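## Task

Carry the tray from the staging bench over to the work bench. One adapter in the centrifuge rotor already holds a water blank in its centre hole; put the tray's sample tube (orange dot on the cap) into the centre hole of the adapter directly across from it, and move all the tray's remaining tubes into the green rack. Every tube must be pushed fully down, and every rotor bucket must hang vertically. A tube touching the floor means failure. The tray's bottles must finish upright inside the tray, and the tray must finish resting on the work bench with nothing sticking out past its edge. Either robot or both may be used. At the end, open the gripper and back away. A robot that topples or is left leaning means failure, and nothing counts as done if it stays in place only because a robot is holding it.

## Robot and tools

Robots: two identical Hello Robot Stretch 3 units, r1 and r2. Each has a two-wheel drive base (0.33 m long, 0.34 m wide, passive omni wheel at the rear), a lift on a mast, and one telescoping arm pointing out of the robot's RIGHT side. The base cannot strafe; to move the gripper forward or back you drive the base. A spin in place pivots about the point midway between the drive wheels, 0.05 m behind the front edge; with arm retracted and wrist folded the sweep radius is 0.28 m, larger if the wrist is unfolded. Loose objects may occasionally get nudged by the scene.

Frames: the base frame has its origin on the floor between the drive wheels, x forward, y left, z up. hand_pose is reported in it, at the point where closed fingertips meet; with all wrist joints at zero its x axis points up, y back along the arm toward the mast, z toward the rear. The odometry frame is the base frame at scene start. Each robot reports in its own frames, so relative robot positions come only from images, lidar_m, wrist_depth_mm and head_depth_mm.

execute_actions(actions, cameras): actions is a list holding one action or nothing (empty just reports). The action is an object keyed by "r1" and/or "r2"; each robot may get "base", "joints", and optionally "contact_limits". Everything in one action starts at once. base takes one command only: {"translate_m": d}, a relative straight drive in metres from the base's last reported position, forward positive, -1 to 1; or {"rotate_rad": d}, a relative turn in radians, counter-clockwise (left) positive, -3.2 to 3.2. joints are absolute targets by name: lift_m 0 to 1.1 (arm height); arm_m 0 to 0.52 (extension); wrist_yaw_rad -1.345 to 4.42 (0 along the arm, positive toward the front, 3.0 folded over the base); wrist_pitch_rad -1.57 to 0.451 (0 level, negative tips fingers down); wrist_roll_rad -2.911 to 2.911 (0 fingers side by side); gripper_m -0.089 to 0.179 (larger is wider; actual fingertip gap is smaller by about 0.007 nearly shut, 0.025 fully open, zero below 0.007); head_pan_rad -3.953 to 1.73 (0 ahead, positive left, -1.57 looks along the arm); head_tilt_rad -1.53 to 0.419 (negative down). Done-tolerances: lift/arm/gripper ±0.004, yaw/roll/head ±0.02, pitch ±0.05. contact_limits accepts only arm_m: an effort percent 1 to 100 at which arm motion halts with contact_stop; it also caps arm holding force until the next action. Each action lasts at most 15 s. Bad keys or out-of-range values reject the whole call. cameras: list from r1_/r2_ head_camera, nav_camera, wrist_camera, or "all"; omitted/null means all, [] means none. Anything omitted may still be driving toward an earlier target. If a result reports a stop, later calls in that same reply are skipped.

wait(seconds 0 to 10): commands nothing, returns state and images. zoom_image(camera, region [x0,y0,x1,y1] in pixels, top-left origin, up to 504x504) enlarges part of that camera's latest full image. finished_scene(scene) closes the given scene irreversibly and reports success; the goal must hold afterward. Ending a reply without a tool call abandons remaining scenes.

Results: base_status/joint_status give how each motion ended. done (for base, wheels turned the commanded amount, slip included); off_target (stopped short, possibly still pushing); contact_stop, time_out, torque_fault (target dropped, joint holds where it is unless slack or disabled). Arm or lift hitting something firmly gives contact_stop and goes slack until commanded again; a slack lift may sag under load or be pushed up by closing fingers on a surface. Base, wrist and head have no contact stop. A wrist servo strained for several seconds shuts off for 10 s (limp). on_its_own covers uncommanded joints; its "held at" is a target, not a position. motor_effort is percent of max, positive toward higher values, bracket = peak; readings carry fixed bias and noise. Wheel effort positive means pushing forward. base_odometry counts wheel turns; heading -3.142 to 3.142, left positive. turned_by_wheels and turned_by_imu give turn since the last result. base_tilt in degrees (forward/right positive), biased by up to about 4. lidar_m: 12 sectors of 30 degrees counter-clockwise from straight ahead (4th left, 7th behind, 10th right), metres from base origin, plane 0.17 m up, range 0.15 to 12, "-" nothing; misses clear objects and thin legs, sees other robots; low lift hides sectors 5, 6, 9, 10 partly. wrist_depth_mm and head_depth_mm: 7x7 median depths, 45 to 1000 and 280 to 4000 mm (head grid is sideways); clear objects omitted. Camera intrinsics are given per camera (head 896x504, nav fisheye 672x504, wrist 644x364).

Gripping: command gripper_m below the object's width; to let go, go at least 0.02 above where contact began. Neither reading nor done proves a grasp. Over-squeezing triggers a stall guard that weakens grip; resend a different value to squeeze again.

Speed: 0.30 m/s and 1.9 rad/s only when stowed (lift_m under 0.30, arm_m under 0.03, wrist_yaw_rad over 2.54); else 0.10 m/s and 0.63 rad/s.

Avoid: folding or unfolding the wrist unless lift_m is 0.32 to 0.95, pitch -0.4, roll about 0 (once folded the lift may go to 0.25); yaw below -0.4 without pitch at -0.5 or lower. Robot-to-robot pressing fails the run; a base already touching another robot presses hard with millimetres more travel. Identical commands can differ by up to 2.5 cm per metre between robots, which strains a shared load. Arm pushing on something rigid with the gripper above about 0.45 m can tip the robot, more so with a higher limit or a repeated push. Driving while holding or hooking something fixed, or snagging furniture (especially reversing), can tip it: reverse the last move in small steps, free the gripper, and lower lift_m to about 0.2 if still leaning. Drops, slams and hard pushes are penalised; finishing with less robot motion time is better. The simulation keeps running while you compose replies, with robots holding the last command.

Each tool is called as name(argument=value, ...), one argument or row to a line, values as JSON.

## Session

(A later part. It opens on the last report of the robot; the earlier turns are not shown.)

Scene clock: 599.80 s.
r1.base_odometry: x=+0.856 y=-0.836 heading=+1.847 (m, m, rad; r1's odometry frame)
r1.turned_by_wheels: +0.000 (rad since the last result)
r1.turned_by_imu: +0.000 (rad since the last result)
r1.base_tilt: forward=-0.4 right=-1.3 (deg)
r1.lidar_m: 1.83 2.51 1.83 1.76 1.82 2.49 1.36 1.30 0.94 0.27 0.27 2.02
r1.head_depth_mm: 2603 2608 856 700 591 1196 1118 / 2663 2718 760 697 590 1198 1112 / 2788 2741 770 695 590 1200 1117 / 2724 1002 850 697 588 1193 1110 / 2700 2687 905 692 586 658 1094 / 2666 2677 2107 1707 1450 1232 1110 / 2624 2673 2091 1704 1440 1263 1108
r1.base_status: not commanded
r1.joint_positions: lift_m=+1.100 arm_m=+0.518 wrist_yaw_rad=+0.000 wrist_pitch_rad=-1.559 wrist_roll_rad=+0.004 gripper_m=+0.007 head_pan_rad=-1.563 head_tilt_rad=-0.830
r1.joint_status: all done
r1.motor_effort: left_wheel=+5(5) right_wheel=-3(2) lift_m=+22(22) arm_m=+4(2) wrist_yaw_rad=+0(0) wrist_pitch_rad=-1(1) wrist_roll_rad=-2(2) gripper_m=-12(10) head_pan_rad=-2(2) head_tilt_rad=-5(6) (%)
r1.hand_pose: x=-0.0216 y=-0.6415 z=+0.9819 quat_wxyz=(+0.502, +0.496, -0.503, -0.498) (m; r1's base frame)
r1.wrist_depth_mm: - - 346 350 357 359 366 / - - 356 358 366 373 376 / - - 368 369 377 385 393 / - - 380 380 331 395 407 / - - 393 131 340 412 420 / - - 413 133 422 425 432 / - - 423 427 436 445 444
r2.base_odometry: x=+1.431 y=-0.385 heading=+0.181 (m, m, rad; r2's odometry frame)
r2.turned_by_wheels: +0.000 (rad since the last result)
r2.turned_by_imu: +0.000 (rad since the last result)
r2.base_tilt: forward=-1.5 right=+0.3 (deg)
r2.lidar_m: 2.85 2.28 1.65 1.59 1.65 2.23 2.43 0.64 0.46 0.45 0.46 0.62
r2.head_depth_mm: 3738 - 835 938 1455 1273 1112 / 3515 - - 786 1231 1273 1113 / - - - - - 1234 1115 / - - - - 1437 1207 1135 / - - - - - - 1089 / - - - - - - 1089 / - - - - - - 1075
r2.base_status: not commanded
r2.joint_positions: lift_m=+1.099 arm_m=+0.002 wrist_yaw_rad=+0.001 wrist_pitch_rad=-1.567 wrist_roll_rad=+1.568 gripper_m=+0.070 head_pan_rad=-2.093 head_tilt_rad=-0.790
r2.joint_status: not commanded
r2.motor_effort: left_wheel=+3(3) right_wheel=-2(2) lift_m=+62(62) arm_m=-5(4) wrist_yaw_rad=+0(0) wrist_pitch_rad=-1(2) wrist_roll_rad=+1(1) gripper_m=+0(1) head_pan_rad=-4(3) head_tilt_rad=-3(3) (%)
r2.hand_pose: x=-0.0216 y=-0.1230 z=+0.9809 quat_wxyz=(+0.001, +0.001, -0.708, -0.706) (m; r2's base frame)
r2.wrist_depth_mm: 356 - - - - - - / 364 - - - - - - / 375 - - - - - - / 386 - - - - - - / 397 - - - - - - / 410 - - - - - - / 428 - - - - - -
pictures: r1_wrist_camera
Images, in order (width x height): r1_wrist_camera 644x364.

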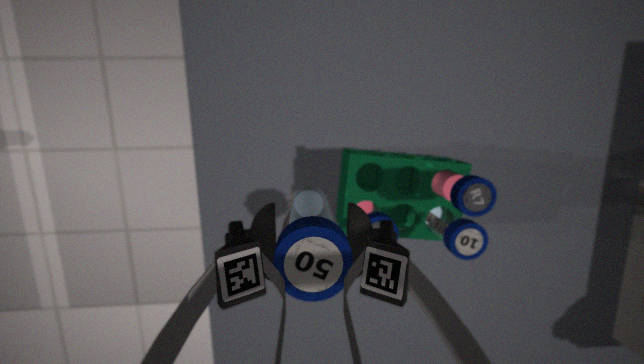

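execute_actions(
  actions=[
    {"r1":{"base":{"translate_m":-0.056}}},
  ],
  cameras=["r1_wrist_camera"],
)

execute_actions(
  actions=[
    {"r1":{"joints":{"lift_m":1.05}}},
  ],
  cameras=["r1_wrist_camera","r1_head_camera"],
)

Scene clock: 605.73 s.
r1.base_odometry: x=+0.872 y=-0.890 heading=+1.847 (m, m, rad; r1's odometry frame)
r1.turned_by_wheels: +0.000 (rad since the last result)
r1.turned_by_imu: +0.002 (rad since the last result)
r1.base_tilt: forward=-0.2 right=-1.4 (deg)
r1.lidar_m: 1.88 2.51 1.82 1.75 1.82 2.48 1.31 1.30 0.95 0.91 0.28 2.07
r1.head_depth_mm: 2642 2703 853 698 591 1191 1123 / 2715 2604 850 695 589 1196 1109 / 2726 2708 734 696 588 1191 1130 / 2698 1009 823 695 586 1197 1124 / 2695 2698 844 693 586 711 1098 / 2701 2704 2029 731 586 1180 1115 / 2671 2705 2091 1698 1464 1230 1104
r1.base_status: done
r1.joint_positions: lift_m=+1.100 arm_m=+0.518 wrist_yaw_rad=+0.000 wrist_pitch_rad=-1.559 wrist_roll_rad=+0.004 gripper_m=+0.007 head_pan_rad=-1.563 head_tilt_rad=-0.830
r1.joint_status: not commanded
r1.motor_effort: left_wheel=+4(5) right_wheel=-2(8) lift_m=+22(22) arm_m=+3(3) wrist_yaw_rad=+0(0) wrist_pitch_rad=-2(1) wrist_roll_rad=-2(2) gripper_m=-12(12) head_pan_rad=-3(3) head_tilt_rad=-5(5) (%)
r1.hand_pose: x=-0.0216 y=-0.6415 z=+0.9819 quat_wxyz=(+0.502, +0.496, -0.503, -0.498) (m; r1's base frame)
r1.wrist_depth_mm: - 347 347 352 356 359 366 / - 356 358 361 365 374 375 / - - 365 372 379 383 385 / - - 381 326 333 397 398 / - - 388 131 402 410 407 / - - 410 134 421 425 406 / - - 419 430 437 442 411
r2.base_odometry: x=+1.431 y=-0.385 heading=+0.181 (m, m, rad; r2's odometry frame)
r2.turned_by_wheels: +0.000 (rad since the last result)
r2.turned_by_imu: +0.000 (rad since the last result)
r2.base_tilt: forward=-1.5 right=+0.3 (deg)
r2.lidar_m: 2.86 2.28 1.66 1.59 1.65 2.23 2.43 0.64 0.46 0.45 0.46 0.62
r2.head_depth_mm: 3780 - 836 937 1454 1271 1107 / 3488 - - 785 1233 1278 1109 / - - - - - 1229 1116 / - - - - 1441 1212 1142 / - - - - - - 1087 / - - - - - - 1086 / - - - - - - 1074
r2.base_status: not commanded
r2.joint_positions: lift_m=+1.099 arm_m=+0.002 wrist_yaw_rad=+0.001 wrist_pitch_rad=-1.567 wrist_roll_rad=+1.568 gripper_m=+0.070 head_pan_rad=-2.093 head_tilt_rad=-0.790
r2.joint_status: not commanded
r2.motor_effort: left_wheel=+3(3) right_wheel=-1(1) lift_m=+62(62) arm_m=-4(4) wrist_yaw_rad=+0(0) wrist_pitch_rad=-1(1) wrist_roll_rad=+1(1) gripper_m=+0(0) head_pan_rad=-4(4) head_tilt_rad=-3(3) (%)
r2.hand_pose: x=-0.0216 y=-0.1230 z=+0.9809 quat_wxyz=(+0.001, +0.001, -0.708, -0.706) (m; r2's base frame)
r2.wrist_depth_mm: 350 - - - - - - / 363 - - - - - - / 373 - - - - - - / 386 - - - - - - / 395 - - - - - - / 411 - - - - - - / 425 - - - - - -
pictures: r1_wrist_camera
Images, in order (width x height): r1_wrist_camera 644x364.

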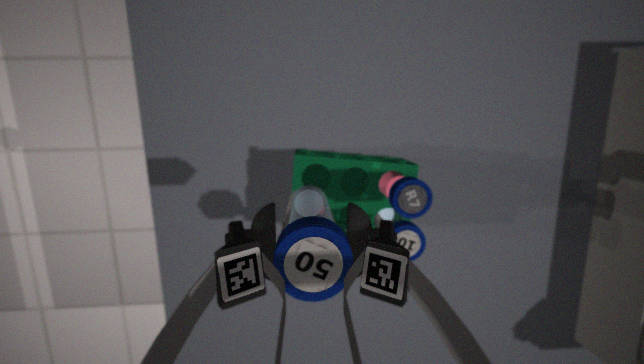

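Scene clock: 607.03 s.
r1.base_odometry: x=+0.872 y=-0.890 heading=+1.847 (m, m, rad; r1's odometry frame)
r1.turned_by_wheels: +0.000 (rad since the last result)
r1.turned_by_imu: +0.000 (rad since the last result)
r1.base_tilt: forward=-0.3 right=-1.4 (deg)
r1.lidar_m: 1.88 2.50 1.83 1.75 1.82 2.49 1.31 1.30 0.95 0.91 0.28 2.07
r1.head_depth_mm: 2646 2760 851 700 591 1200 1109 / 2675 2623 855 694 588 1198 1114 / 2654 2705 731 694 588 1190 1125 / 2677 2698 775 696 590 1189 1128 / 2663 2701 848 693 587 710 1092 / 2683 2653 2036 729 588 1179 1112 / 2647 2679 2095 1703 1450 1236 1107
r1.base_status: not commanded
r1.joint_positions: lift_m=+1.050 arm_m=+0.518 wrist_yaw_rad=+0.000 wrist_pitch_rad=-1.559 wrist_roll_rad=+0.004 gripper_m=+0.007 head_pan_rad=-1.563 head_tilt_rad=-0.830
r1.joint_status: all done
r1.motor_effort: left_wheel=+4(4) right_wheel=-2(2) lift_m=+14(23) arm_m=+4(3) wrist_yaw_rad=-1(0) wrist_pitch_rad=-1(1) wrist_roll_rad=-2(1) gripper_m=-11(10) head_pan_rad=-2(3) head_tilt_rad=-5(6) (%)
r1.hand_pose: x=-0.0216 y=-0.6415 z=+0.9325 quat_wxyz=(+0.502, +0.496, -0.503, -0.498) (m; r1's base frame)
r1.wrist_depth_mm: 999 295 299 305 309 313 320 / - 305 309 313 317 321 328 / - 317 319 323 329 335 336 / - 327 328 275 278 344 348 / - 338 337 131 228 356 363 / - - 354 133 364 369 374 / - - 365 369 375 384 384
r2.base_odometry: x=+1.431 y=-0.385 heading=+0.181 (m, m, rad; r2's odometry frame)
r2.turned_by_wheels: +0.000 (rad since the last result)
r2.turned_by_imu: +0.000 (rad since the last result)
r2.base_tilt: forward=-1.5 right=+0.3 (deg)
r2.lidar_m: 2.86 2.28 1.65 1.59 1.65 2.23 2.43 0.64 0.46 0.44 0.46 0.62
r2.head_depth_mm: 3776 - 837 936 1454 1273 1117 / 3523 - - 786 1224 1275 1113 / - - - - - 1231 1121 / - - - - 1428 1214 1142 / - - - - - - 1086 / - - - - - - 1088 / - - - - - - 1072
r2.base_status: not commanded
r2.joint_positions: lift_m=+1.099 arm_m=+0.002 wrist_yaw_rad=+0.001 wrist_pitch_rad=-1.567 wrist_roll_rad=+1.568 gripper_m=+0.070 head_pan_rad=-2.093 head_tilt_rad=-0.790
r2.joint_status: not commanded
r2.motor_effort: left_wheel=+3(3) right_wheel=-2(1) lift_m=+62(62) arm_m=-4(5) wrist_yaw_rad=+0(1) wrist_pitch_rad=-1(1) wrist_roll_rad=+1(2) gripper_m=+0(0) head_pan_rad=-3(4) head_tilt_rad=-3(4) (%)
r2.hand_pose: x=-0.0216 y=-0.1230 z=+0.9809 quat_wxyz=(+0.001, +0.001, -0.708, -0.706) (m; r2's base frame)
r2.wrist_depth_mm: 354 - - - - - - / 362 - - - - - - / 372 - - - - - - / 384 - - - - - - / 400 - - - - - - / 411 - - - - - - / 422 - - - - - -
pictures: r1_head_camera (sideways: a quarter turn clockwise sets it upright), r1_wrist_camera
Images, in order (width x height): r1_head_camera 896x504, r1_wrist_camera 644x364.

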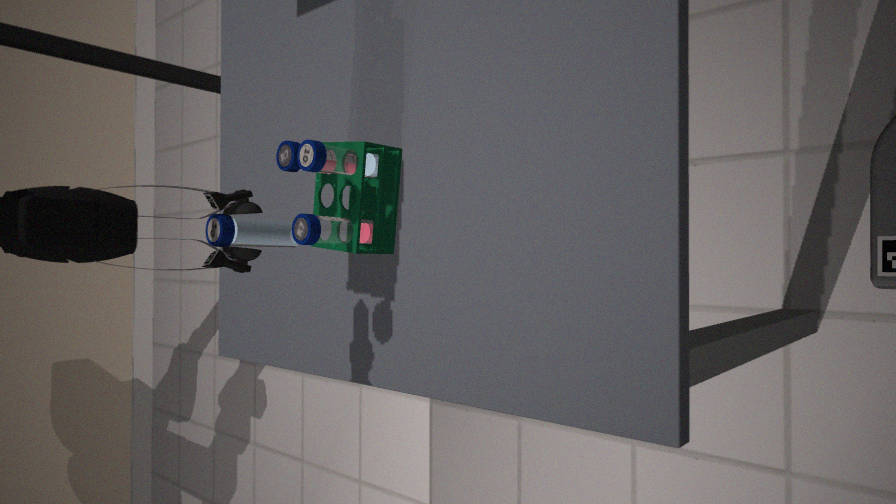

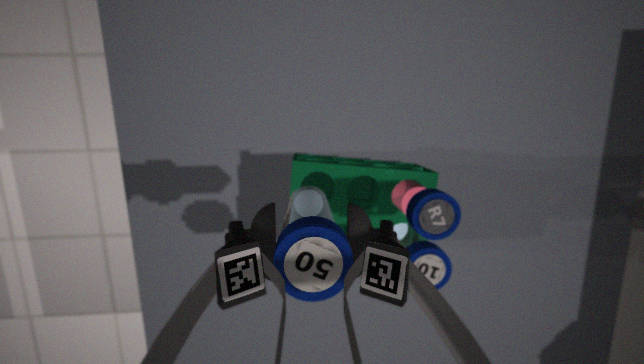

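execute_actions(
  actions=[
    {"r1":{"base":{"translate_m":-0.005},"joints":{"lift_m":1.02}}},
  ],
  cameras=["r1_wrist_camera"],
)

execute_actions(
  actions=[
    {"r1":{"joints":{"lift_m":0.995}}},
  ],
  cameras=["r1_wrist_camera"],
)

execute_actions(
  actions=[
    {"r1":{"joints":{"lift_m":0.975}}},
  ],
  cameras=["r1_wrist_camera","r1_head_camera"],
)

Scene clock: 612.50 s.
r1.base_odometry: x=+0.873 y=-0.894 heading=+1.847 (m, m, rad; r1's odometry frame)
r1.turned_by_wheels: +0.000 (rad since the last result)
r1.turned_by_imu: +0.001 (rad since the last result)
r1.base_tilt: forward=-0.2 right=-1.5 (deg)
r1.lidar_m: 1.89 2.51 1.82 1.76 1.82 2.48 1.31 1.31 0.95 0.91 0.28 2.08
r1.head_depth_mm: 2692 2635 851 699 589 1203 1114 / 2675 2605 850 697 588 1193 1113 / 2678 2699 729 696 589 1196 1121 / 2627 2664 728 697 589 1191 1116 / 2653 2680 848 696 590 750 1088 / 2652 2692 2022 728 586 703 1113 / 2678 2651 2065 1708 1452 1235 1107
r1.base_status: done
r1.joint_positions: lift_m=+1.020 arm_m=+0.518 wrist_yaw_rad=+0.000 wrist_pitch_rad=-1.559 wrist_roll_rad=+0.004 gripper_m=+0.007 head_pan_rad=-1.563 head_tilt_rad=-0.830
r1.joint_status: all done
r1.motor_effort: left_wheel=+5(4) right_wheel=-2(7) lift_m=+14(14) arm_m=+3(4) wrist_yaw_rad=+0(0) wrist_pitch_rad=-1(1) wrist_roll_rad=-2(2) gripper_m=-11(11) head_pan_rad=-3(3) head_tilt_rad=-5(4) (%)
r1.hand_pose: x=-0.0216 y=-0.6415 z=+0.9025 quat_wxyz=(+0.502, +0.496, -0.503, -0.498) (m; r1's base frame)
r1.wrist_depth_mm: 964 268 272 276 279 284 287 / 993 275 279 284 286 293 297 / - 285 289 291 298 302 306 / - 294 298 243 273 312 318 / - 303 305 131 190 323 327 / - 315 321 134 195 335 339 / - 329 331 334 340 348 354
r2.base_odometry: x=+1.431 y=-0.385 heading=+0.181 (m, m, rad; r2's odometry frame)
r2.turned_by_wheels: +0.000 (rad since the last result)
r2.turned_by_imu: +0.000 (rad since the last result)
r2.base_tilt: forward=-1.5 right=+0.3 (deg)
r2.lidar_m: 2.86 2.29 1.66 1.59 1.65 2.23 2.43 0.64 0.46 0.44 0.46 0.62
r2.head_depth_mm: 3768 - 836 934 1454 1276 1108 / 3493 - - 785 1230 1281 1120 / - - - - - 1232 1118 / - - - - 1437 1213 1137 / - - - - - - 1084 / - - - - - - 1087 / - - - - - - 1067
r2.base_status: not commanded
r2.joint_positions: lift_m=+1.099 arm_m=+0.002 wrist_yaw_rad=+0.001 wrist_pitch_rad=-1.567 wrist_roll_rad=+1.568 gripper_m=+0.070 head_pan_rad=-2.093 head_tilt_rad=-0.790
r2.joint_status: not commanded
r2.motor_effort: left_wheel=+3(3) right_wheel=-1(2) lift_m=+62(62) arm_m=-4(4) wrist_yaw_rad=-1(1) wrist_pitch_rad=-2(1) wrist_roll_rad=+1(1) gripper_m=+0(0) head_pan_rad=-3(3) head_tilt_rad=-3(4) (%)
r2.hand_pose: x=-0.0216 y=-0.1230 z=+0.9809 quat_wxyz=(+0.001, +0.001, -0.708, -0.706) (m; r2's base frame)
r2.wrist_depth_mm: 354 - - - - - - / 366 - - - - - - / 378 - - - - - - / 386 - - - - - - / 397 - - - - - - / 413 - - - - - - / 424 - - - - - -
pictures: r1_wrist_camera
Images, in order (width x height): r1_wrist_camera 644x364.

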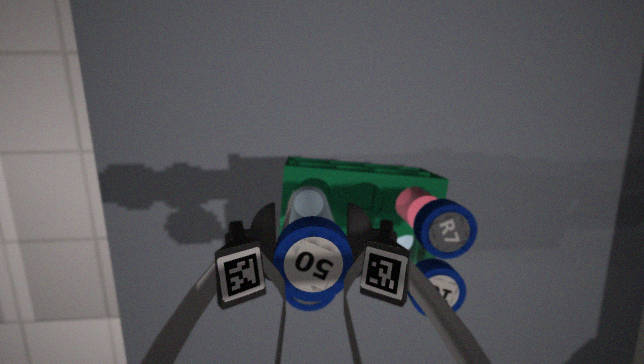

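Scene clock: 613.50 s.
r1.base_odometry: x=+0.873 y=-0.894 heading=+1.847 (m, m, rad; r1's odometry frame)
r1.turned_by_wheels: +0.000 (rad since the last result)
r1.turned_by_imu: +0.000 (rad since the last result)
r1.base_tilt: forward=-0.2 right=-1.3 (deg)
r1.lidar_m: 1.88 2.51 1.82 1.76 1.82 2.47 1.31 1.31 0.95 0.91 0.28 2.08
r1.head_depth_mm: - 2644 854 699 592 1197 1113 / 2724 2637 851 695 590 1192 1116 / 2717 2628 726 696 589 1201 1122 / 2639 2571 731 695 589 1185 1117 / 2654 2698 843 693 589 749 1094 / 2651 2652 2015 728 586 705 1105 / 2653 2718 2093 1705 1444 1232 1103
r1.base_status: not commanded
r1.joint_positions: lift_m=+0.995 arm_m=+0.518 wrist_yaw_rad=+0.000 wrist_pitch_rad=-1.559 wrist_roll_rad=+0.004 gripper_m=+0.007 head_pan_rad=-1.563 head_tilt_rad=-0.830
r1.joint_status: all done
r1.motor_effort: left_wheel=+5(5) right_wheel=-2(2) lift_m=+14(13) arm_m=+3(4) wrist_yaw_rad=+0(0) wrist_pitch_rad=-1(2) wrist_roll_rad=-2(1) gripper_m=-10(11) head_pan_rad=-3(2) head_tilt_rad=-6(5) (%)
r1.hand_pose: x=-0.0216 y=-0.6415 z=+0.8775 quat_wxyz=(+0.502, +0.496, -0.503, -0.498) (m; r1's base frame)
r1.wrist_depth_mm: 937 245 248 251 257 259 262 / 966 252 256 260 264 267 271 / - 261 264 267 272 277 281 / - 270 273 217 250 286 289 / - 277 280 131 209 294 301 / - 286 294 134 203 305 312 / - 298 303 308 311 318 324
r2.base_odometry: x=+1.431 y=-0.385 heading=+0.181 (m, m, rad; r2's odometry frame)
r2.turned_by_wheels: +0.000 (rad since the last result)
r2.turned_by_imu: +0.000 (rad since the last result)
r2.base_tilt: forward=-1.5 right=+0.3 (deg)
r2.lidar_m: 2.85 2.28 1.65 1.59 1.65 2.23 2.43 0.64 0.46 0.45 0.46 0.62
r2.head_depth_mm: 3730 - 836 936 1453 1278 1110 / 3501 - - 785 1236 1273 1113 / - - - - - 1233 1118 / - - - - 1434 1212 1136 / - - - - - - 1085 / - - - - - - 1091 / - - - - - - 1073
r2.base_status: not commanded
r2.joint_positions: lift_m=+1.099 arm_m=+0.002 wrist_yaw_rad=+0.001 wrist_pitch_rad=-1.567 wrist_roll_rad=+1.568 gripper_m=+0.070 head_pan_rad=-2.093 head_tilt_rad=-0.790
r2.joint_status: not commanded
r2.motor_effort: left_wheel=+3(3) right_wheel=-2(2) lift_m=+63(62) arm_m=-4(4) wrist_yaw_rad=-2(1) wrist_pitch_rad=-1(2) wrist_roll_rad=+1(1) gripper_m=+0(0) head_pan_rad=-3(3) head_tilt_rad=-3(3) (%)
r2.hand_pose: x=-0.0216 y=-0.1230 z=+0.9809 quat_wxyz=(+0.001, +0.001, -0.708, -0.706) (m; r2's base frame)
r2.wrist_depth_mm: 354 - - - - - - / 359 - - - - - - / 373 - - - - - - / 386 - - - - - - / 399 - - - - - - / 413 - - - - - - / 424 - - - - - -
pictures: r1_wrist_camera
Images, in order (width x height): r1_wrist_camera 644x364.

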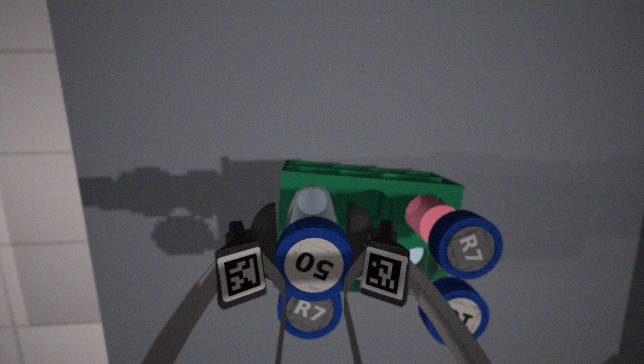

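Scene clock: 614.43 s.
r1.base_odometry: x=+0.873 y=-0.894 heading=+1.847 (m, m, rad; r1's odometry frame)
r1.turned_by_wheels: +0.000 (rad since the last result)
r1.turned_by_imu: +0.000 (rad since the last result)
r1.base_tilt: forward=-0.3 right=-1.4 (deg)
r1.lidar_m: 1.89 2.51 1.83 1.76 1.82 2.47 1.30 1.31 0.95 0.91 0.28 2.08
r1.head_depth_mm: - 2065 851 699 587 1197 1118 / 2734 2594 853 696 590 1196 1112 / 2774 2689 726 695 591 1197 1118 / 2689 1781 752 694 586 1185 1123 / 2676 2690 847 694 586 751 1093 / 2691 2676 2065 729 587 706 1107 / 2659 2663 2091 1724 1446 1231 1100
r1.base_status: not commanded
r1.joint_positions: lift_m=+0.975 arm_m=+0.518 wrist_yaw_rad=+0.000 wrist_pitch_rad=-1.559 wrist_roll_rad=+0.004 gripper_m=+0.007 head_pan_rad=-1.563 head_tilt_rad=-0.830
r1.joint_status: all done
r1.motor_effort: left_wheel=+5(4) right_wheel=-2(2) lift_m=+14(16) arm_m=+4(4) wrist_yaw_rad=-1(0) wrist_pitch_rad=-1(1) wrist_roll_rad=-2(1) gripper_m=-11(11) head_pan_rad=-2(3) head_tilt_rad=-6(6) (%)
r1.hand_pose: x=-0.0216 y=-0.6415 z=+0.8575 quat_wxyz=(+0.502, +0.496, -0.503, -0.498) (m; r1's base frame)
r1.wrist_depth_mm: 225 227 230 233 235 239 244 / 232 233 237 240 243 247 251 / 959 240 243 248 252 256 260 / 997 248 252 197 230 263 268 / - 256 258 131 200 269 278 / - 265 270 134 213 146 286 / - 272 279 146 287 290 299
r2.base_odometry: x=+1.431 y=-0.385 heading=+0.181 (m, m, rad; r2's odometry frame)
r2.turned_by_wheels: +0.000 (rad since the last result)
r2.turned_by_imu: +0.000 (rad since the last result)
r2.base_tilt: forward=-1.6 right=+0.3 (deg)
r2.lidar_m: 2.86 2.29 1.66 1.59 1.65 2.23 2.42 0.64 0.46 0.44 0.46 0.62
r2.head_depth_mm: 3765 - 836 936 1455 1273 1112 / 3495 - - 787 1232 1275 1112 / - - - - - 1233 1117 / - - - - 1438 1210 1138 / - - - - - - 1085 / - - - - - - 1087 / - - - - - - 1075
r2.base_status: not commanded
r2.joint_positions: lift_m=+1.099 arm_m=+0.002 wrist_yaw_rad=+0.001 wrist_pitch_rad=-1.567 wrist_roll_rad=+1.568 gripper_m=+0.070 head_pan_rad=-2.093 head_tilt_rad=-0.790
r2.joint_status: not commanded
r2.motor_effort: left_wheel=+3(3) right_wheel=-2(2) lift_m=+62(63) arm_m=-4(4) wrist_yaw_rad=-1(1) wrist_pitch_rad=-1(1) wrist_roll_rad=+1(1) gripper_m=+0(0) head_pan_rad=-3(3) head_tilt_rad=-4(4) (%)
r2.hand_pose: x=-0.0216 y=-0.1230 z=+0.9809 quat_wxyz=(+0.001, +0.001, -0.708, -0.706) (m; r2's base frame)
r2.wrist_depth_mm: 355 - - - - - - / 364 - - - - - - / 376 - - - - - - / 387 - - - - - - / 398 - - - - - - / 409 - - - - - - / 425 - - - - - -
pictures: r1_head_camera (sideways: a quarter turn clockwise sets it upright), r1_wrist_camera
Images, in order (width x height): r1_head_camera 896x504, r1_wrist_camera 644x364.

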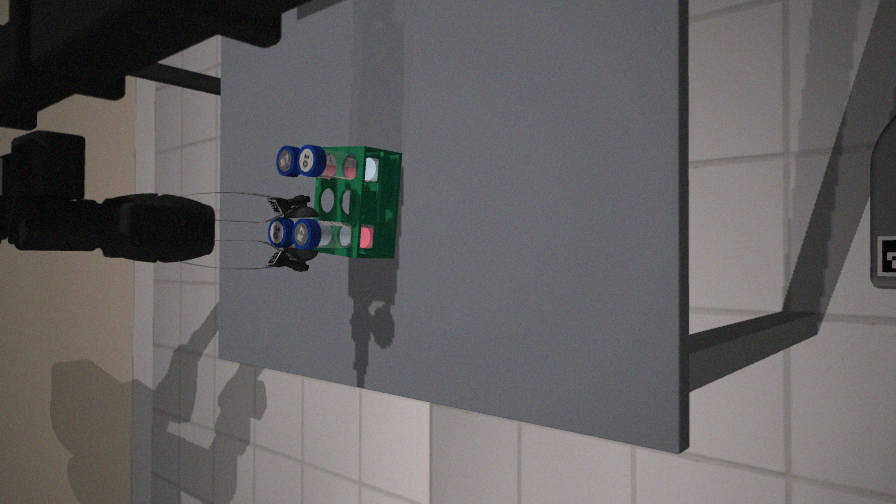

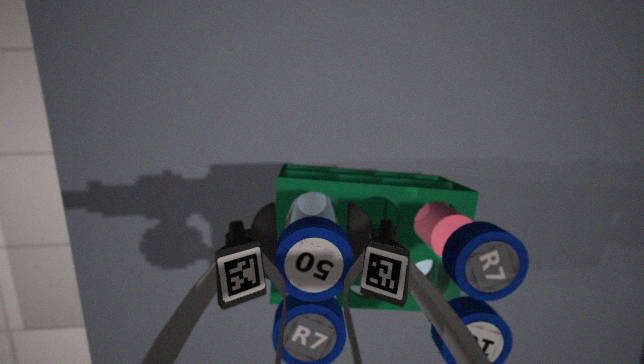

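execute_actions(
  actions=[
    {"r1":{"joints":{"gripper_m":0.06}}},
  ],
  cameras=["r1_wrist_camera"],
)

execute_actions(
  actions=[
    {"r1":{"joints":{"lift_m":1.1,"head_tilt_rad":-0.7}}},
  ],
  cameras=["r1_wrist_camera","r1_head_camera"],
)

Scene clock: 623.17 s.
r1.base_odometry: x=+0.873 y=-0.894 heading=+1.847 (m, m, rad; r1's odometry frame)
r1.turned_by_wheels: +0.000 (rad since the last result)
r1.turned_by_imu: +0.001 (rad since the last result)
r1.base_tilt: forward=-0.1 right=-1.3 (deg)
r1.lidar_m: 1.89 2.51 1.83 1.75 1.82 2.48 1.31 1.30 0.95 0.91 0.28 2.08
r1.head_depth_mm: - 2057 851 697 590 1198 1117 / 2809 2613 851 696 588 1194 1107 / 2808 2675 729 696 590 1183 1126 / 2675 1800 775 692 588 1187 1125 / 2671 2701 846 693 586 750 1093 / 2660 2695 2034 729 587 704 1102 / 2665 2659 2095 1718 1446 1226 1104
r1.base_status: not commanded
r1.joint_positions: lift_m=+0.975 arm_m=+0.518 wrist_yaw_rad=+0.000 wrist_pitch_rad=-1.559 wrist_roll_rad=+0.004 gripper_m=+0.060 head_pan_rad=-1.563 head_tilt_rad=-0.830
r1.joint_status: all done
r1.motor_effort: left_wheel=+4(5) right_wheel=-2(2) lift_m=+14(14) arm_m=+3(3) wrist_yaw_rad=+0(1) wrist_pitch_rad=-1(1) wrist_roll_rad=-2(2) gripper_m=+1(78) head_pan_rad=-2(3) head_tilt_rad=-6(6) (%)
r1.hand_pose: x=-0.0216 y=-0.6415 z=+0.8575 quat_wxyz=(+0.502, +0.496, -0.503, -0.498) (m; r1's base frame)
r1.wrist_depth_mm: 226 227 231 233 237 240 242 / 234 233 237 241 243 247 251 / 978 240 246 248 253 256 260 / - 248 253 197 229 263 270 / - 256 259 137 181 268 278 / - 264 272 142 213 145 288 / - 276 279 146 287 292 300
r2.base_odometry: x=+1.431 y=-0.385 heading=+0.181 (m, m, rad; r2's odometry frame)
r2.turned_by_wheels: +0.000 (rad since the last result)
r2.turned_by_imu: +0.000 (rad since the last result)
r2.base_tilt: forward=-1.5 right=+0.3 (deg)
r2.lidar_m: 2.85 2.28 1.66 1.59 1.65 2.23 2.42 0.64 0.46 0.45 0.46 0.62
r2.head_depth_mm: 3755 - 836 935 1462 1275 1113 / 3504 - - 784 1230 1279 1114 / - - - - - 1227 1114 / - - - - 1441 1210 1144 / - - - - - - 1083 / - - - - - - 1089 / - - - - - - 1074
r2.base_status: not commanded
r2.joint_positions: lift_m=+1.099 arm_m=+0.002 wrist_yaw_rad=+0.001 wrist_pitch_rad=-1.567 wrist_roll_rad=+1.568 gripper_m=+0.070 head_pan_rad=-2.093 head_tilt_rad=-0.790
r2.joint_status: not commanded
r2.motor_effort: left_wheel=+3(3) right_wheel=-1(2) lift_m=+62(62) arm_m=-4(4) wrist_yaw_rad=-1(2) wrist_pitch_rad=-1(1) wrist_roll_rad=+1(1) gripper_m=+0(0) head_pan_rad=-3(3) head_tilt_rad=-3(3) (%)
r2.hand_pose: x=-0.0216 y=-0.1230 z=+0.9809 quat_wxyz=(+0.001, +0.001, -0.708, -0.706) (m; r2's base frame)
r2.wrist_depth_mm: 350 - - - - - - / 365 - - - - - - / 375 - - - - - - / 386 - - - - - - / 401 - - - - - - / 412 - - - - - - / 424 - - - - - -
pictures: r1_wrist_camera
Images, in order (width x height): r1_wrist_camera 644x364.

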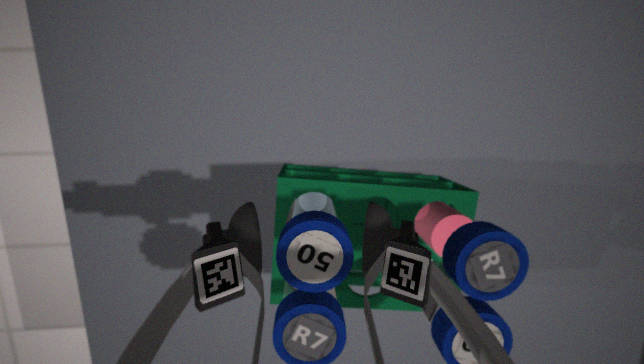

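Scene clock: 625.13 s.
r1.base_odometry: x=+0.873 y=-0.894 heading=+1.847 (m, m, rad; r1's odometry frame)
r1.turned_by_wheels: +0.000 (rad since the last result)
r1.turned_by_imu: +0.000 (rad since the last result)
r1.base_tilt: forward=-0.2 right=-1.4 (deg)
r1.lidar_m: 1.89 2.50 1.82 1.76 1.82 2.48 1.30 1.31 0.95 0.91 0.28 2.08
r1.head_depth_mm: 2522 2953 1043 796 646 544 1131 / 2618 2882 1038 797 644 543 1128 / 2577 2966 1035 745 648 542 1119 / 2557 3012 1031 748 644 543 1125 / 2558 2985 1033 793 642 541 914 / 2586 2969 2537 1826 641 541 1097 / 2603 2968 2558 1937 1575 1336 1145
r1.base_status: not commanded
r1.joint_positions: lift_m=+1.100 arm_m=+0.518 wrist_yaw_rad=+0.000 wrist_pitch_rad=-1.559 wrist_roll_rad=+0.004 gripper_m=+0.060 head_pan_rad=-1.563 head_tilt_rad=-0.705
r1.joint_status: all done
r1.motor_effort: left_wheel=+4(5) right_wheel=-2(2) lift_m=+22(22) arm_m=+4(3) wrist_yaw_rad=+0(1) wrist_pitch_rad=-2(1) wrist_roll_rad=-2(2) gripper_m=+0(1) head_pan_rad=-2(3) head_tilt_rad=+3(14) (%)
r1.hand_pose: x=-0.0216 y=-0.6415 z=+0.9819 quat_wxyz=(+0.502, +0.496, -0.503, -0.498) (m; r1's base frame)
r1.wrist_depth_mm: - 345 346 350 356 362 366 / - 358 355 362 367 372 376 / - 370 366 375 381 384 386 / - - 381 321 369 398 397 / - - 391 362 406 413 400 / - - 409 415 419 427 405 / - - 418 428 435 441 406
r2.base_odometry: x=+1.431 y=-0.385 heading=+0.181 (m, m, rad; r2's odometry frame)
r2.turned_by_wheels: +0.000 (rad since the last result)
r2.turned_by_imu: +0.000 (rad since the last result)
r2.base_tilt: forward=-1.5 right=+0.2 (deg)
r2.lidar_m: 2.85 2.28 1.65 1.59 1.65 2.23 2.43 0.64 0.46 0.45 0.46 0.62
r2.head_depth_mm: 3771 - 837 939 1456 1277 1112 / 3479 - - 787 1230 1272 1112 / - - - - - 1225 1120 / - - - - 1439 1215 1144 / - - - - - - 1088 / - - - - - - 1085 / - - - - - - 1073
r2.base_status: not commanded
r2.joint_positions: lift_m=+1.099 arm_m=+0.002 wrist_yaw_rad=+0.001 wrist_pitch_rad=-1.567 wrist_roll_rad=+1.568 gripper_m=+0.070 head_pan_rad=-2.093 head_tilt_rad=-0.790
r2.joint_status: not commanded
r2.motor_effort: left_wheel=+3(3) right_wheel=-2(2) lift_m=+62(62) arm_m=-4(5) wrist_yaw_rad=-2(0) wrist_pitch_rad=-2(1) wrist_roll_rad=+1(1) gripper_m=+0(0) head_pan_rad=-3(3) head_tilt_rad=-4(4) (%)
r2.hand_pose: x=-0.0216 y=-0.1230 z=+0.9809 quat_wxyz=(+0.001, +0.001, -0.708, -0.706) (m; r2's base frame)
r2.wrist_depth_mm: 353 - - - - - - / 364 - - - - - - / 375 - - - - - - / 388 - - - - - - / 398 - - - - - - / 409 - - - - - - / 426 - - - - - -
pictures: r1_head_camera (sideways: a quarter turn clockwise sets it upright), r1_wrist_camera
Images, in order (width x height): r1_head_camera 896x504, r1_wrist_camera 644x364.

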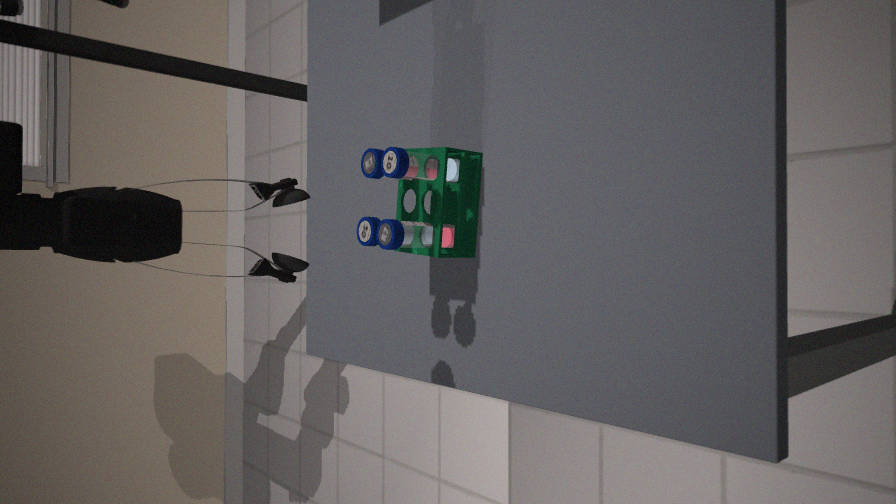

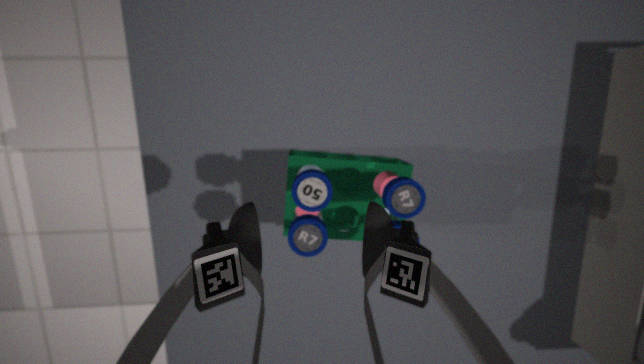

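execute_actions(
  actions=[
    {"r1":{"base":{"translate_m":-0.543},"joints":{"arm_m":0.484,"head_tilt_rad":-0.6,"head_pan_rad":-2.3}}},
  ],
  cameras=["r1_head_camera"],
)

execute_actions(
  actions=[
    {"r1":{"joints":{"lift_m":1.0}}},
  ],
  cameras=["r1_wrist_camera"],
)

Scene clock: 636.80 s.
r1.base_odometry: x=+1.021 y=-1.417 heading=+1.848 (m, m, rad; r1's odometry frame)
r1.turned_by_wheels: +0.000 (rad since the last result)
r1.turned_by_imu: +0.004 (rad since the last result)
r1.base_tilt: forward=-0.2 right=-1.5 (deg)
r1.lidar_m: 2.42 2.50 1.83 1.75 1.81 2.48 0.96 0.78 0.95 0.92 0.95 0.69
r1.head_depth_mm: - - 1230 913 976 1340 1191 / - 1358 1316 909 729 1368 1193 / - 1358 1433 906 705 1301 1196 / - - 3059 909 702 592 1193 / - 3728 1263 903 704 576 1119 / - 3250 3105 900 700 576 498 / - 2968 3057 901 677 548 487
r1.base_status: done
r1.joint_positions: lift_m=+1.100 arm_m=+0.484 wrist_yaw_rad=+0.000 wrist_pitch_rad=-1.559 wrist_roll_rad=+0.004 gripper_m=+0.060 head_pan_rad=-2.293 head_tilt_rad=-0.606
r1.joint_status: all done
r1.motor_effort: left_wheel=+4(4) right_wheel=-2(8) lift_m=+22(22) arm_m=-3(3) wrist_yaw_rad=-1(0) wrist_pitch_rad=-1(1) wrist_roll_rad=-2(2) gripper_m=+0(1) head_pan_rad=-3(29) head_tilt_rad=+4(12) (%)
r1.hand_pose: x=-0.0216 y=-0.6082 z=+0.9819 quat_wxyz=(+0.502, +0.496, -0.503, -0.498) (m; r1's base frame)
r1.wrist_depth_mm: 337 310 345 344 215 360 367 / 347 347 353 358 267 374 377 / 358 356 366 372 371 385 390 / 372 326 338 346 332 396 405 / 379 354 336 390 402 413 418 / 393 392 406 411 415 427 434 / 410 409 362 403 400 444 447
r2.base_odometry: x=+1.431 y=-0.385 heading=+0.181 (m, m, rad; r2's odometry frame)
r2.turned_by_wheels: +0.000 (rad since the last result)
r2.turned_by_imu: +0.000 (rad since the last result)
r2.base_tilt: forward=-1.5 right=+0.3 (deg)
r2.lidar_m: 2.85 2.28 1.66 1.59 1.65 2.24 2.42 0.64 0.46 0.44 0.46 0.62
r2.head_depth_mm: 3795 - 836 938 1459 1274 1110 / 3482 - - 785 1228 1279 1112 / - - - - - 1233 1117 / - - - - 1438 1211 1137 / - - - - - - 1084 / - - - - - - 1089 / - - - - - - 1069
r2.base_status: not commanded
r2.joint_positions: lift_m=+1.099 arm_m=+0.002 wrist_yaw_rad=+0.001 wrist_pitch_rad=-1.567 wrist_roll_rad=+1.568 gripper_m=+0.070 head_pan_rad=-2.093 head_tilt_rad=-0.790
r2.joint_status: not commanded
r2.motor_effort: left_wheel=+3(3) right_wheel=-2(2) lift_m=+62(62) arm_m=-4(5) wrist_yaw_rad=-1(1) wrist_pitch_rad=-2(1) wrist_roll_rad=+1(1) gripper_m=+0(0) head_pan_rad=-3(3) head_tilt_rad=-3(2) (%)
r2.hand_pose: x=-0.0216 y=-0.1230 z=+0.9809 quat_wxyz=(+0.001, +0.001, -0.708, -0.706) (m; r2's base frame)
r2.wrist_depth_mm: 350 - - - - - - / 362 - - - - - - / 374 - - - - - - / 386 - - - - - - / 399 - - - - - - / 412 - - - - - - / 429 - - - - - -
pictures: r1_head_camera (sideways: a quarter turn clockwise sets it upright)
Images, in order (width x height): r1_head_camera 896x504.

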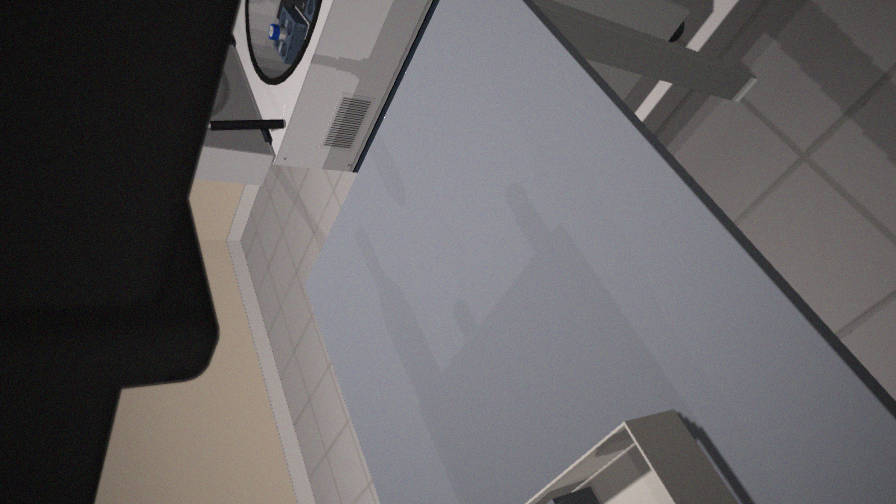

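Scene clock: 638.53 s.
r1.base_odometry: x=+1.021 y=-1.417 heading=+1.848 (m, m, rad; r1's odometry frame)
r1.turned_by_wheels: +0.000 (rad since the last result)
r1.turned_by_imu: +0.000 (rad since the last result)
r1.base_tilt: forward=-0.2 right=-1.3 (deg)
r1.lidar_m: 2.42 2.50 1.82 1.76 1.81 2.47 0.96 0.79 0.95 0.92 0.95 0.69
r1.head_depth_mm: 1278 1500 1236 1194 - - 1149 / 1139 1294 1306 - - - 1167 / 3220 3494 2973 - - 1319 1188 / 3461 3891 3308 - - 576 1195 / 3184 3578 3543 - 683 575 1119 / 3014 3309 - - 705 575 498 / 2743 2958 - 868 672 548 487
r1.base_status: not commanded
r1.joint_positions: lift_m=+1.000 arm_m=+0.484 wrist_yaw_rad=+0.000 wrist_pitch_rad=-1.559 wrist_roll_rad=+0.004 gripper_m=+0.060 head_pan_rad=-2.293 head_tilt_rad=-0.606
r1.joint_status: all done
r1.motor_effort: left_wheel=+4(4) right_wheel=-2(2) lift_m=+14(17) arm_m=-3(3) wrist_yaw_rad=+0(0) wrist_pitch_rad=-1(2) wrist_roll_rad=-1(2) gripper_m=+0(1) head_pan_rad=-2(3) head_tilt_rad=+3(3) (%)
r1.hand_pose: x=-0.0216 y=-0.6082 z=+0.8825 quat_wxyz=(+0.502, +0.496, -0.503, -0.498) (m; r1's base frame)
r1.wrist_depth_mm: 226 247 251 255 152 128 268 / 225 255 259 263 242 247 277 / 223 263 266 270 272 249 287 / 211 243 267 222 251 288 295 / 216 222 249 163 251 299 306 / 224 255 297 296 306 311 318 / 269 276 305 310 311 323 331
r2.base_odometry: x=+1.431 y=-0.385 heading=+0.181 (m, m, rad; r2's odometry frame)
r2.turned_by_wheels: +0.000 (rad since the last result)
r2.turned_by_imu: +0.000 (rad since the last result)
r2.base_tilt: forward=-1.6 right=+0.3 (deg)
r2.lidar_m: 2.85 2.29 1.65 1.59 1.65 2.23 2.42 0.64 0.46 0.44 0.46 0.62
r2.head_depth_mm: 3780 - 835 938 1460 1274 1109 / 3507 - - 788 1229 1281 1113 / - - - - - 1231 1118 / - - - - 1433 1212 1135 / - - - - - - 1088 / - - - - - - 1084 / - - - - - - 1073
r2.base_status: not commanded
r2.joint_positions: lift_m=+1.099 arm_m=+0.002 wrist_yaw_rad=+0.001 wrist_pitch_rad=-1.567 wrist_roll_rad=+1.568 gripper_m=+0.070 head_pan_rad=-2.093 head_tilt_rad=-0.790
r2.joint_status: not commanded
r2.motor_effort: left_wheel=+3(3) right_wheel=-2(2) lift_m=+62(62) arm_m=-4(4) wrist_yaw_rad=+0(1) wrist_pitch_rad=-2(1) wrist_roll_rad=+1(1) gripper_m=+0(0) head_pan_rad=-3(3) head_tilt_rad=-4(3) (%)
r2.hand_pose: x=-0.0216 y=-0.1230 z=+0.9809 quat_wxyz=(+0.001, +0.001, -0.708, -0.706) (m; r2's base frame)
r2.wrist_depth_mm: 353 - - - - - - / 364 - - - - - - / 374 - - - - - - / 386 - - - - - - / 398 - - - - - - / 408 - - - - - - / 425 - - - - - -
pictures: r1_wrist_camera
Images, in order (width x height): r1_wrist_camera 644x364.

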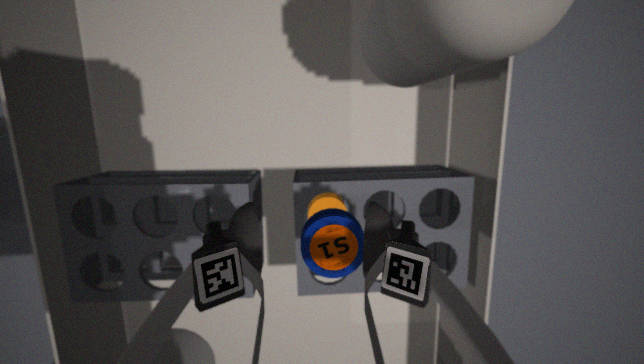

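execute_actions(
  actions=[
    {"r1":{"base":{"translate_m":-0.011},"joints":{"arm_m":0.482}}},
  ],
  cameras=[],
)

execute_actions(
  actions=[
    {"r1":{"joints":{"lift_m":0.975}}},
  ],
  cameras=["r1_wrist_camera"],
)

execute_actions(
  actions=[
    {"r1":{"joints":{"gripper_m":0.006}}},
  ],
  cameras=["r1_wrist_camera"],
)

execute_actions(
  actions=[
    {"r1":{"joints":{"lift_m":1.1}}},
  ],
  cameras=["r1_wrist_camera","r1_head_camera"],
)

Scene clock: 645.80 s.
r1.base_odometry: x=+1.024 y=-1.427 heading=+1.848 (m, m, rad; r1's odometry frame)
r1.turned_by_wheels: +0.000 (rad since the last result)
r1.turned_by_imu: +0.001 (rad since the last result)
r1.base_tilt: forward=-0.2 right=-1.3 (deg)
r1.lidar_m: 2.43 2.50 1.81 1.75 1.81 2.48 0.95 0.78 0.95 0.91 0.95 0.70
r1.head_depth_mm: 1277 1500 1223 1190 - - 1142 / 1129 1319 1319 - - - 1168 / 3294 1322 2968 - - 1341 1189 / 3512 3871 3273 - - 577 1198 / 3178 3584 3537 - 681 575 1114 / 2905 3243 - - 701 575 497 / 2741 2957 - 868 683 546 487
r1.base_status: done
r1.joint_positions: lift_m=+1.000 arm_m=+0.482 wrist_yaw_rad=+0.000 wrist_pitch_rad=-1.559 wrist_roll_rad=+0.004 gripper_m=+0.060 head_pan_rad=-2.293 head_tilt_rad=-0.606
r1.joint_status: all done
r1.motor_effort: left_wheel=+4(7) right_wheel=-2(7) lift_m=+14(14) arm_m=-3(2) wrist_yaw_rad=+0(0) wrist_pitch_rad=-1(1) wrist_roll_rad=-2(2) gripper_m=+1(1) head_pan_rad=-2(3) head_tilt_rad=+3(2) (%)
r1.hand_pose: x=-0.0216 y=-0.6062 z=+0.8825 quat_wxyz=(+0.502, +0.496, -0.503, -0.498) (m; r1's base frame)
r1.wrist_depth_mm: 239 248 251 253 137 131 269 / 238 254 259 263 246 272 277 / 238 263 266 270 273 280 287 / 213 215 268 221 250 290 297 / 217 220 254 161 232 300 305 / 223 228 298 296 303 311 318 / 245 289 304 310 311 323 330
r2.base_odometry: x=+1.431 y=-0.385 heading=+0.181 (m, m, rad; r2's odometry frame)
r2.turned_by_wheels: +0.000 (rad since the last result)
r2.turned_by_imu: +0.000 (rad since the last result)
r2.base_tilt: forward=-1.5 right=+0.3 (deg)
r2.lidar_m: 2.86 2.29 1.66 1.59 1.65 2.24 2.42 0.64 0.46 0.44 0.46 0.62
r2.head_depth_mm: 3762 - 840 939 1455 1275 1109 / 3484 - - 785 1228 1276 1113 / - - - - - 1231 1115 / - - - - 1441 1209 1140 / - - - - - - 1081 / - - - - - - 1086 / - - - - - - 1071
r2.base_status: not commanded
r2.joint_positions: lift_m=+1.099 arm_m=+0.002 wrist_yaw_rad=+0.001 wrist_pitch_rad=-1.567 wrist_roll_rad=+1.568 gripper_m=+0.070 head_pan_rad=-2.093 head_tilt_rad=-0.790
r2.joint_status: not commanded
r2.motor_effort: left_wheel=+3(3) right_wheel=-2(2) lift_m=+62(62) arm_m=-4(4) wrist_yaw_rad=-1(1) wrist_pitch_rad=-1(1) wrist_roll_rad=+1(1) gripper_m=+0(0) head_pan_rad=-3(3) head_tilt_rad=-4(4) (%)
r2.hand_pose: x=-0.0216 y=-0.1230 z=+0.9809 quat_wxyz=(+0.001, +0.001, -0.708, -0.706) (m; r2's base frame)
r2.wrist_depth_mm: 355 - - - - - - / 365 - - - - - - / 374 - - - - - - / 385 - - - - - - / 399 - - - - - - / 412 - - - - - - / 421 - - - - - -
pictures: none
No camera images: the call's "cameras" was empty. Leave "cameras" out to get every camera's image.

Scene clock: 646.80 s.
r1.base_odometry: x=+1.024 y=-1.427 heading=+1.848 (m, m, rad; r1's odometry frame)
r1.turned_by_wheels: +0.000 (rad since the last result)
r1.turned_by_imu: +0.000 (rad since the last result)
r1.base_tilt: forward=-0.2 right=-1.3 (deg)
r1.lidar_m: 2.44 2.50 1.82 1.75 1.82 2.49 0.95 0.78 0.95 0.92 0.95 0.70
r1.head_depth_mm: 1278 1493 1217 906 780 - - / 1130 1320 1318 908 - - 1134 / 3188 1331 1411 983 - - 1168 / 3452 3913 3159 988 - 560 1192 / 3197 3559 3097 - - 562 1114 / 3017 3247 3337 - 683 575 498 / 2743 2991 3205 831 679 548 486
r1.base_status: not commanded
r1.joint_positions: lift_m=+0.975 arm_m=+0.482 wrist_yaw_rad=+0.000 wrist_pitch_rad=-1.559 wrist_roll_rad=+0.004 gripper_m=+0.060 head_pan_rad=-2.293 head_tilt_rad=-0.606
r1.joint_status: all done
r1.motor_effort: left_wheel=+4(4) right_wheel=-2(2) lift_m=+13(12) arm_m=-3(3) wrist_yaw_rad=+0(0) wrist_pitch_rad=-1(1) wrist_roll_rad=-2(2) gripper_m=+0(1) head_pan_rad=-3(3) head_tilt_rad=+2(2) (%)
r1.hand_pose: x=-0.0216 y=-0.6062 z=+0.8575 quat_wxyz=(+0.502, +0.496, -0.503, -0.498) (m; r1's base frame)
r1.wrist_depth_mm: 222 225 228 229 135 111 242 / 227 231 234 237 241 208 251 / 234 238 242 246 248 227 259 / 214 217 247 222 229 211 267 / 202 195 248 141 227 272 277 / 198 200 269 138 212 282 287 / 222 270 276 281 286 294 298
r2.base_odometry: x=+1.431 y=-0.385 heading=+0.181 (m, m, rad; r2's odometry frame)
r2.turned_by_wheels: +0.000 (rad since the last result)
r2.turned_by_imu: +0.000 (rad since the last result)
r2.base_tilt: forward=-1.5 right=+0.3 (deg)
r2.lidar_m: 2.85 2.29 1.66 1.59 1.65 2.24 2.42 0.64 0.46 0.45 0.46 0.62
r2.head_depth_mm: 3743 - 837 938 1462 1276 1112 / 3487 - - 786 1226 1276 1117 / - - - - - 1230 1123 / - - - - 1437 1210 1140 / - - - - - - 1085 / - - - - - - 1086 / - - - - - - 1070
r2.base_status: not commanded
r2.joint_positions: lift_m=+1.099 arm_m=+0.002 wrist_yaw_rad=+0.001 wrist_pitch_rad=-1.567 wrist_roll_rad=+1.568 gripper_m=+0.070 head_pan_rad=-2.093 head_tilt_rad=-0.790
r2.joint_status: not commanded
r2.motor_effort: left_wheel=+3(3) right_wheel=-2(2) lift_m=+62(62) arm_m=-4(4) wrist_yaw_rad=-1(2) wrist_pitch_rad=-1(1) wrist_roll_rad=+1(2) gripper_m=+0(0) head_pan_rad=-3(4) head_tilt_rad=-4(3) (%)
r2.hand_pose: x=-0.0216 y=-0.1230 z=+0.9809 quat_wxyz=(+0.001, +0.001, -0.708, -0.706) (m; r2's base frame)
r2.wrist_depth_mm: 353 - - - - - - / 362 - - - - - - / 379 - - - - - - / 387 - - - - - - / 398 - - - - - - / 410 - - - - - - / 422 - - - - - -
pictures: r1_wrist_camera
Images, in order (width x height): r1_wrist_camera 644x364.

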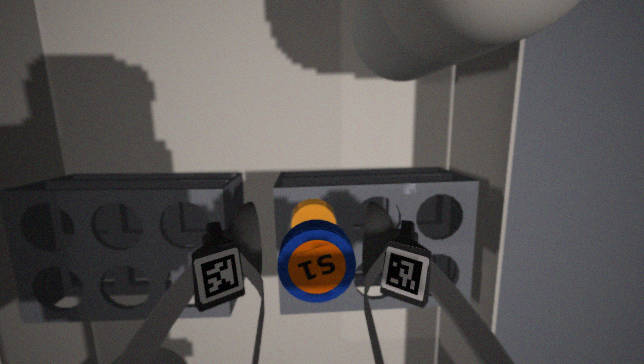

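Scene clock: 647.83 s.
r1.base_odometry: x=+1.024 y=-1.427 heading=+1.848 (m, m, rad; r1's odometry frame)
r1.turned_by_wheels: +0.000 (rad since the last result)
r1.turned_by_imu: +0.000 (rad since the last result)
r1.base_tilt: forward=-0.3 right=-1.3 (deg)
r1.lidar_m: 2.43 2.49 1.82 1.75 1.82 2.48 0.95 0.78 0.95 0.92 0.95 0.71
r1.head_depth_mm: 1283 1504 1234 908 781 - - / 1130 1323 1315 910 - - 1148 / 3290 1325 1417 987 - - 1167 / 3502 3846 3085 982 - 561 1182 / 3270 3567 3069 - - 562 1115 / 2954 3271 3323 - 679 576 497 / 2751 3006 3207 831 678 548 489
r1.base_status: not commanded
r1.joint_positions: lift_m=+0.975 arm_m=+0.482 wrist_yaw_rad=+0.000 wrist_pitch_rad=-1.559 wrist_roll_rad=+0.004 gripper_m=+0.007 head_pan_rad=-2.293 head_tilt_rad=-0.606
r1.joint_status: all done
r1.motor_effort: left_wheel=+4(4) right_wheel=-2(2) lift_m=+13(14) arm_m=-3(3) wrist_yaw_rad=+0(0) wrist_pitch_rad=-1(1) wrist_roll_rad=-2(2) gripper_m=-11(83) head_pan_rad=-3(3) head_tilt_rad=+3(3) (%)
r1.hand_pose: x=-0.0216 y=-0.6062 z=+0.8575 quat_wxyz=(+0.502, +0.496, -0.503, -0.498) (m; r1's base frame)
r1.wrist_depth_mm: 222 224 228 230 136 111 243 / 228 231 235 239 242 209 251 / 233 239 243 245 247 227 259 / 213 216 248 223 232 212 268 / 202 196 224 132 204 269 277 / 199 201 257 133 230 280 289 / 222 270 277 282 284 293 299
r2.base_odometry: x=+1.431 y=-0.385 heading=+0.181 (m, m, rad; r2's odometry frame)
r2.turned_by_wheels: +0.000 (rad since the last result)
r2.turned_by_imu: +0.000 (rad since the last result)
r2.base_tilt: forward=-1.5 right=+0.3 (deg)
r2.lidar_m: 2.86 2.28 1.66 1.59 1.65 2.23 2.42 0.64 0.46 0.44 0.46 0.62
r2.head_depth_mm: 3791 - 836 935 1453 1275 1112 / 3488 - - 789 1231 1281 1116 / - - - - - 1230 1119 / - - - - 1440 1208 1143 / - - - - - - 1087 / - - - - - - 1087 / - - - - - - 1074
r2.base_status: not commanded
r2.joint_positions: lift_m=+1.099 arm_m=+0.002 wrist_yaw_rad=+0.001 wrist_pitch_rad=-1.567 wrist_roll_rad=+1.568 gripper_m=+0.070 head_pan_rad=-2.093 head_tilt_rad=-0.790
r2.joint_status: not commanded
r2.motor_effort: left_wheel=+3(3) right_wheel=-2(2) lift_m=+62(62) arm_m=-4(4) wrist_yaw_rad=-1(0) wrist_pitch_rad=-1(1) wrist_roll_rad=+1(1) gripper_m=+0(0) head_pan_rad=-3(3) head_tilt_rad=-4(3) (%)
r2.hand_pose: x=-0.0216 y=-0.1230 z=+0.9809 quat_wxyz=(+0.001, +0.001, -0.708, -0.706) (m; r2's base frame)
r2.wrist_depth_mm: 353 - - - - - - / 363 - - - - - - / 372 - - - - - - / 385 - - - - - - / 401 - - - - - - / 413 - - - - - - / 425 - - - - - -
pictures: r1_wrist_camera
Images, in order (width x height): r1_wrist_camera 644x364.

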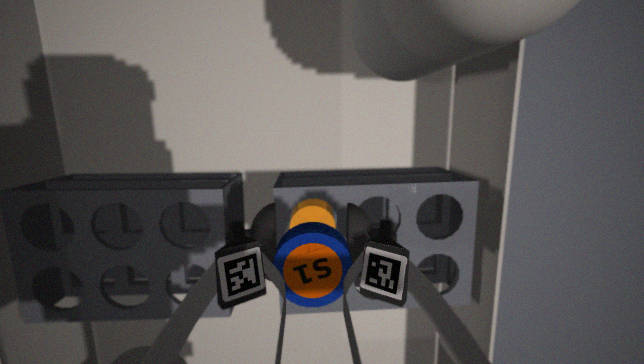

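Scene clock: 649.80 s.
r1.base_odometry: x=+1.024 y=-1.427 heading=+1.848 (m, m, rad; r1's odometry frame)
r1.turned_by_wheels: +0.000 (rad since the last result)
r1.turned_by_imu: +0.000 (rad since the last result)
r1.base_tilt: forward=-0.3 right=-1.5 (deg)
r1.lidar_m: 2.43 2.50 1.82 1.75 1.82 2.48 0.95 0.78 0.95 0.92 0.95 0.71
r1.head_depth_mm: - - 1226 907 959 1342 1200 / - 1383 1315 907 730 1346 1190 / - 1352 1413 907 706 1318 1197 / - - 3137 903 705 591 1192 / - 3635 1263 905 701 577 1121 / - 3203 3073 900 702 576 498 / - 3009 3079 899 679 548 487
r1.base_status: not commanded
r1.joint_positions: lift_m=+1.100 arm_m=+0.482 wrist_yaw_rad=+0.000 wrist_pitch_rad=-1.559 wrist_roll_rad=+0.004 gripper_m=+0.007 head_pan_rad=-2.293 head_tilt_rad=-0.606
r1.joint_status: all done
r1.motor_effort: left_wheel=+4(4) right_wheel=-2(2) lift_m=+22(22) arm_m=-3(3) wrist_yaw_rad=+0(1) wrist_pitch_rad=-1(1) wrist_roll_rad=-2(2) gripper_m=-11(11) head_pan_rad=-3(2) head_tilt_rad=+3(3) (%)
r1.hand_pose: x=-0.0216 y=-0.6062 z=+0.9819 quat_wxyz=(+0.502, +0.496, -0.503, -0.498) (m; r1's base frame)
r1.wrist_depth_mm: 337 327 345 333 213 361 366 / 348 347 355 358 299 375 379 / 357 358 366 370 375 388 391 / 369 319 339 322 353 396 402 / 380 342 356 131 402 411 421 / 391 376 399 134 420 424 435 / 404 403 383 396 408 443 452
r2.base_odometry: x=+1.431 y=-0.385 heading=+0.181 (m, m, rad; r2's odometry frame)
r2.turned_by_wheels: +0.000 (rad since the last result)
r2.turned_by_imu: +0.000 (rad since the last result)
r2.base_tilt: forward=-1.5 right=+0.2 (deg)
r2.lidar_m: 2.85 2.28 1.66 1.59 1.64 2.23 2.43 0.64 0.46 0.45 0.46 0.62
r2.head_depth_mm: 3744 - 837 937 1458 1275 1112 / 3473 - - 787 1228 1275 1113 / - - - - - 1232 1118 / - - - - 1439 1211 1141 / - - - - - - 1084 / - - - - - - 1088 / - - - - - - 1072
r2.base_status: not commanded
r2.joint_positions: lift_m=+1.099 arm_m=+0.002 wrist_yaw_rad=+0.001 wrist_pitch_rad=-1.567 wrist_roll_rad=+1.568 gripper_m=+0.070 head_pan_rad=-2.093 head_tilt_rad=-0.790
r2.joint_status: not commanded
r2.motor_effort: left_wheel=+3(3) right_wheel=-1(1) lift_m=+62(62) arm_m=-4(4) wrist_yaw_rad=-1(1) wrist_pitch_rad=-1(1) wrist_roll_rad=+1(1) gripper_m=+0(0) head_pan_rad=-3(4) head_tilt_rad=-4(3) (%)
r2.hand_pose: x=-0.0216 y=-0.1230 z=+0.9809 quat_wxyz=(+0.001, +0.001, -0.708, -0.706) (m; r2's base frame)
r2.wrist_depth_mm: 350 - - - - - - / 363 - - - - - - / 375 - - - - - - / 386 - - - - - - / 402 - - - - - - / 410 - - - - - - / 422 - - - - - -
pictures: r1_head_camera (sideways: a quarter turn clockwise sets it upright), r1_wrist_camera
Images, in order (width x height): r1_head_camera 896x504, r1_wrist_camera 644x364.

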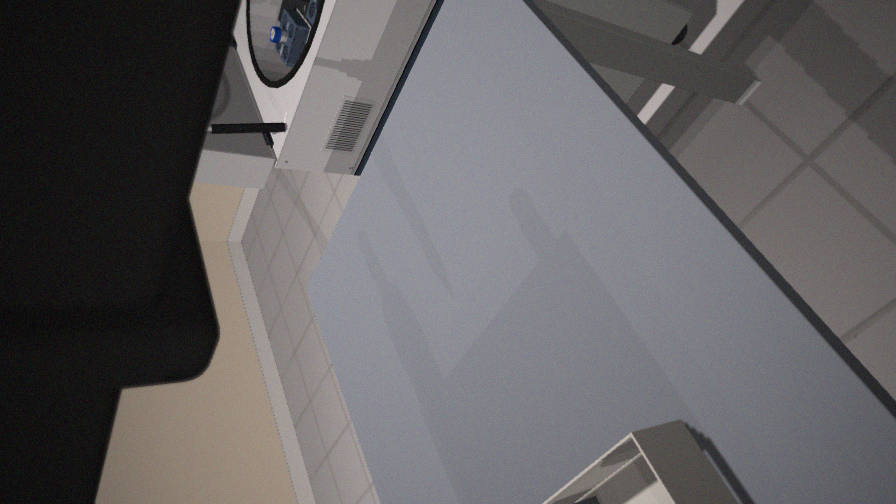

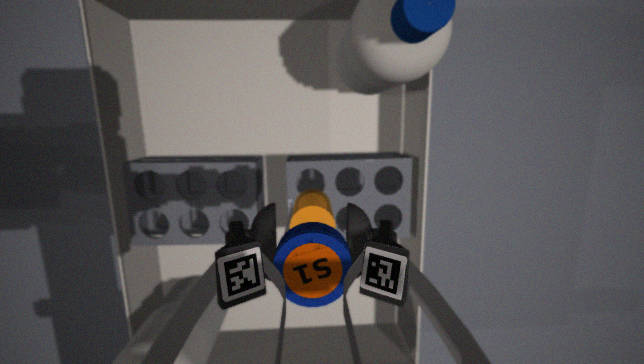

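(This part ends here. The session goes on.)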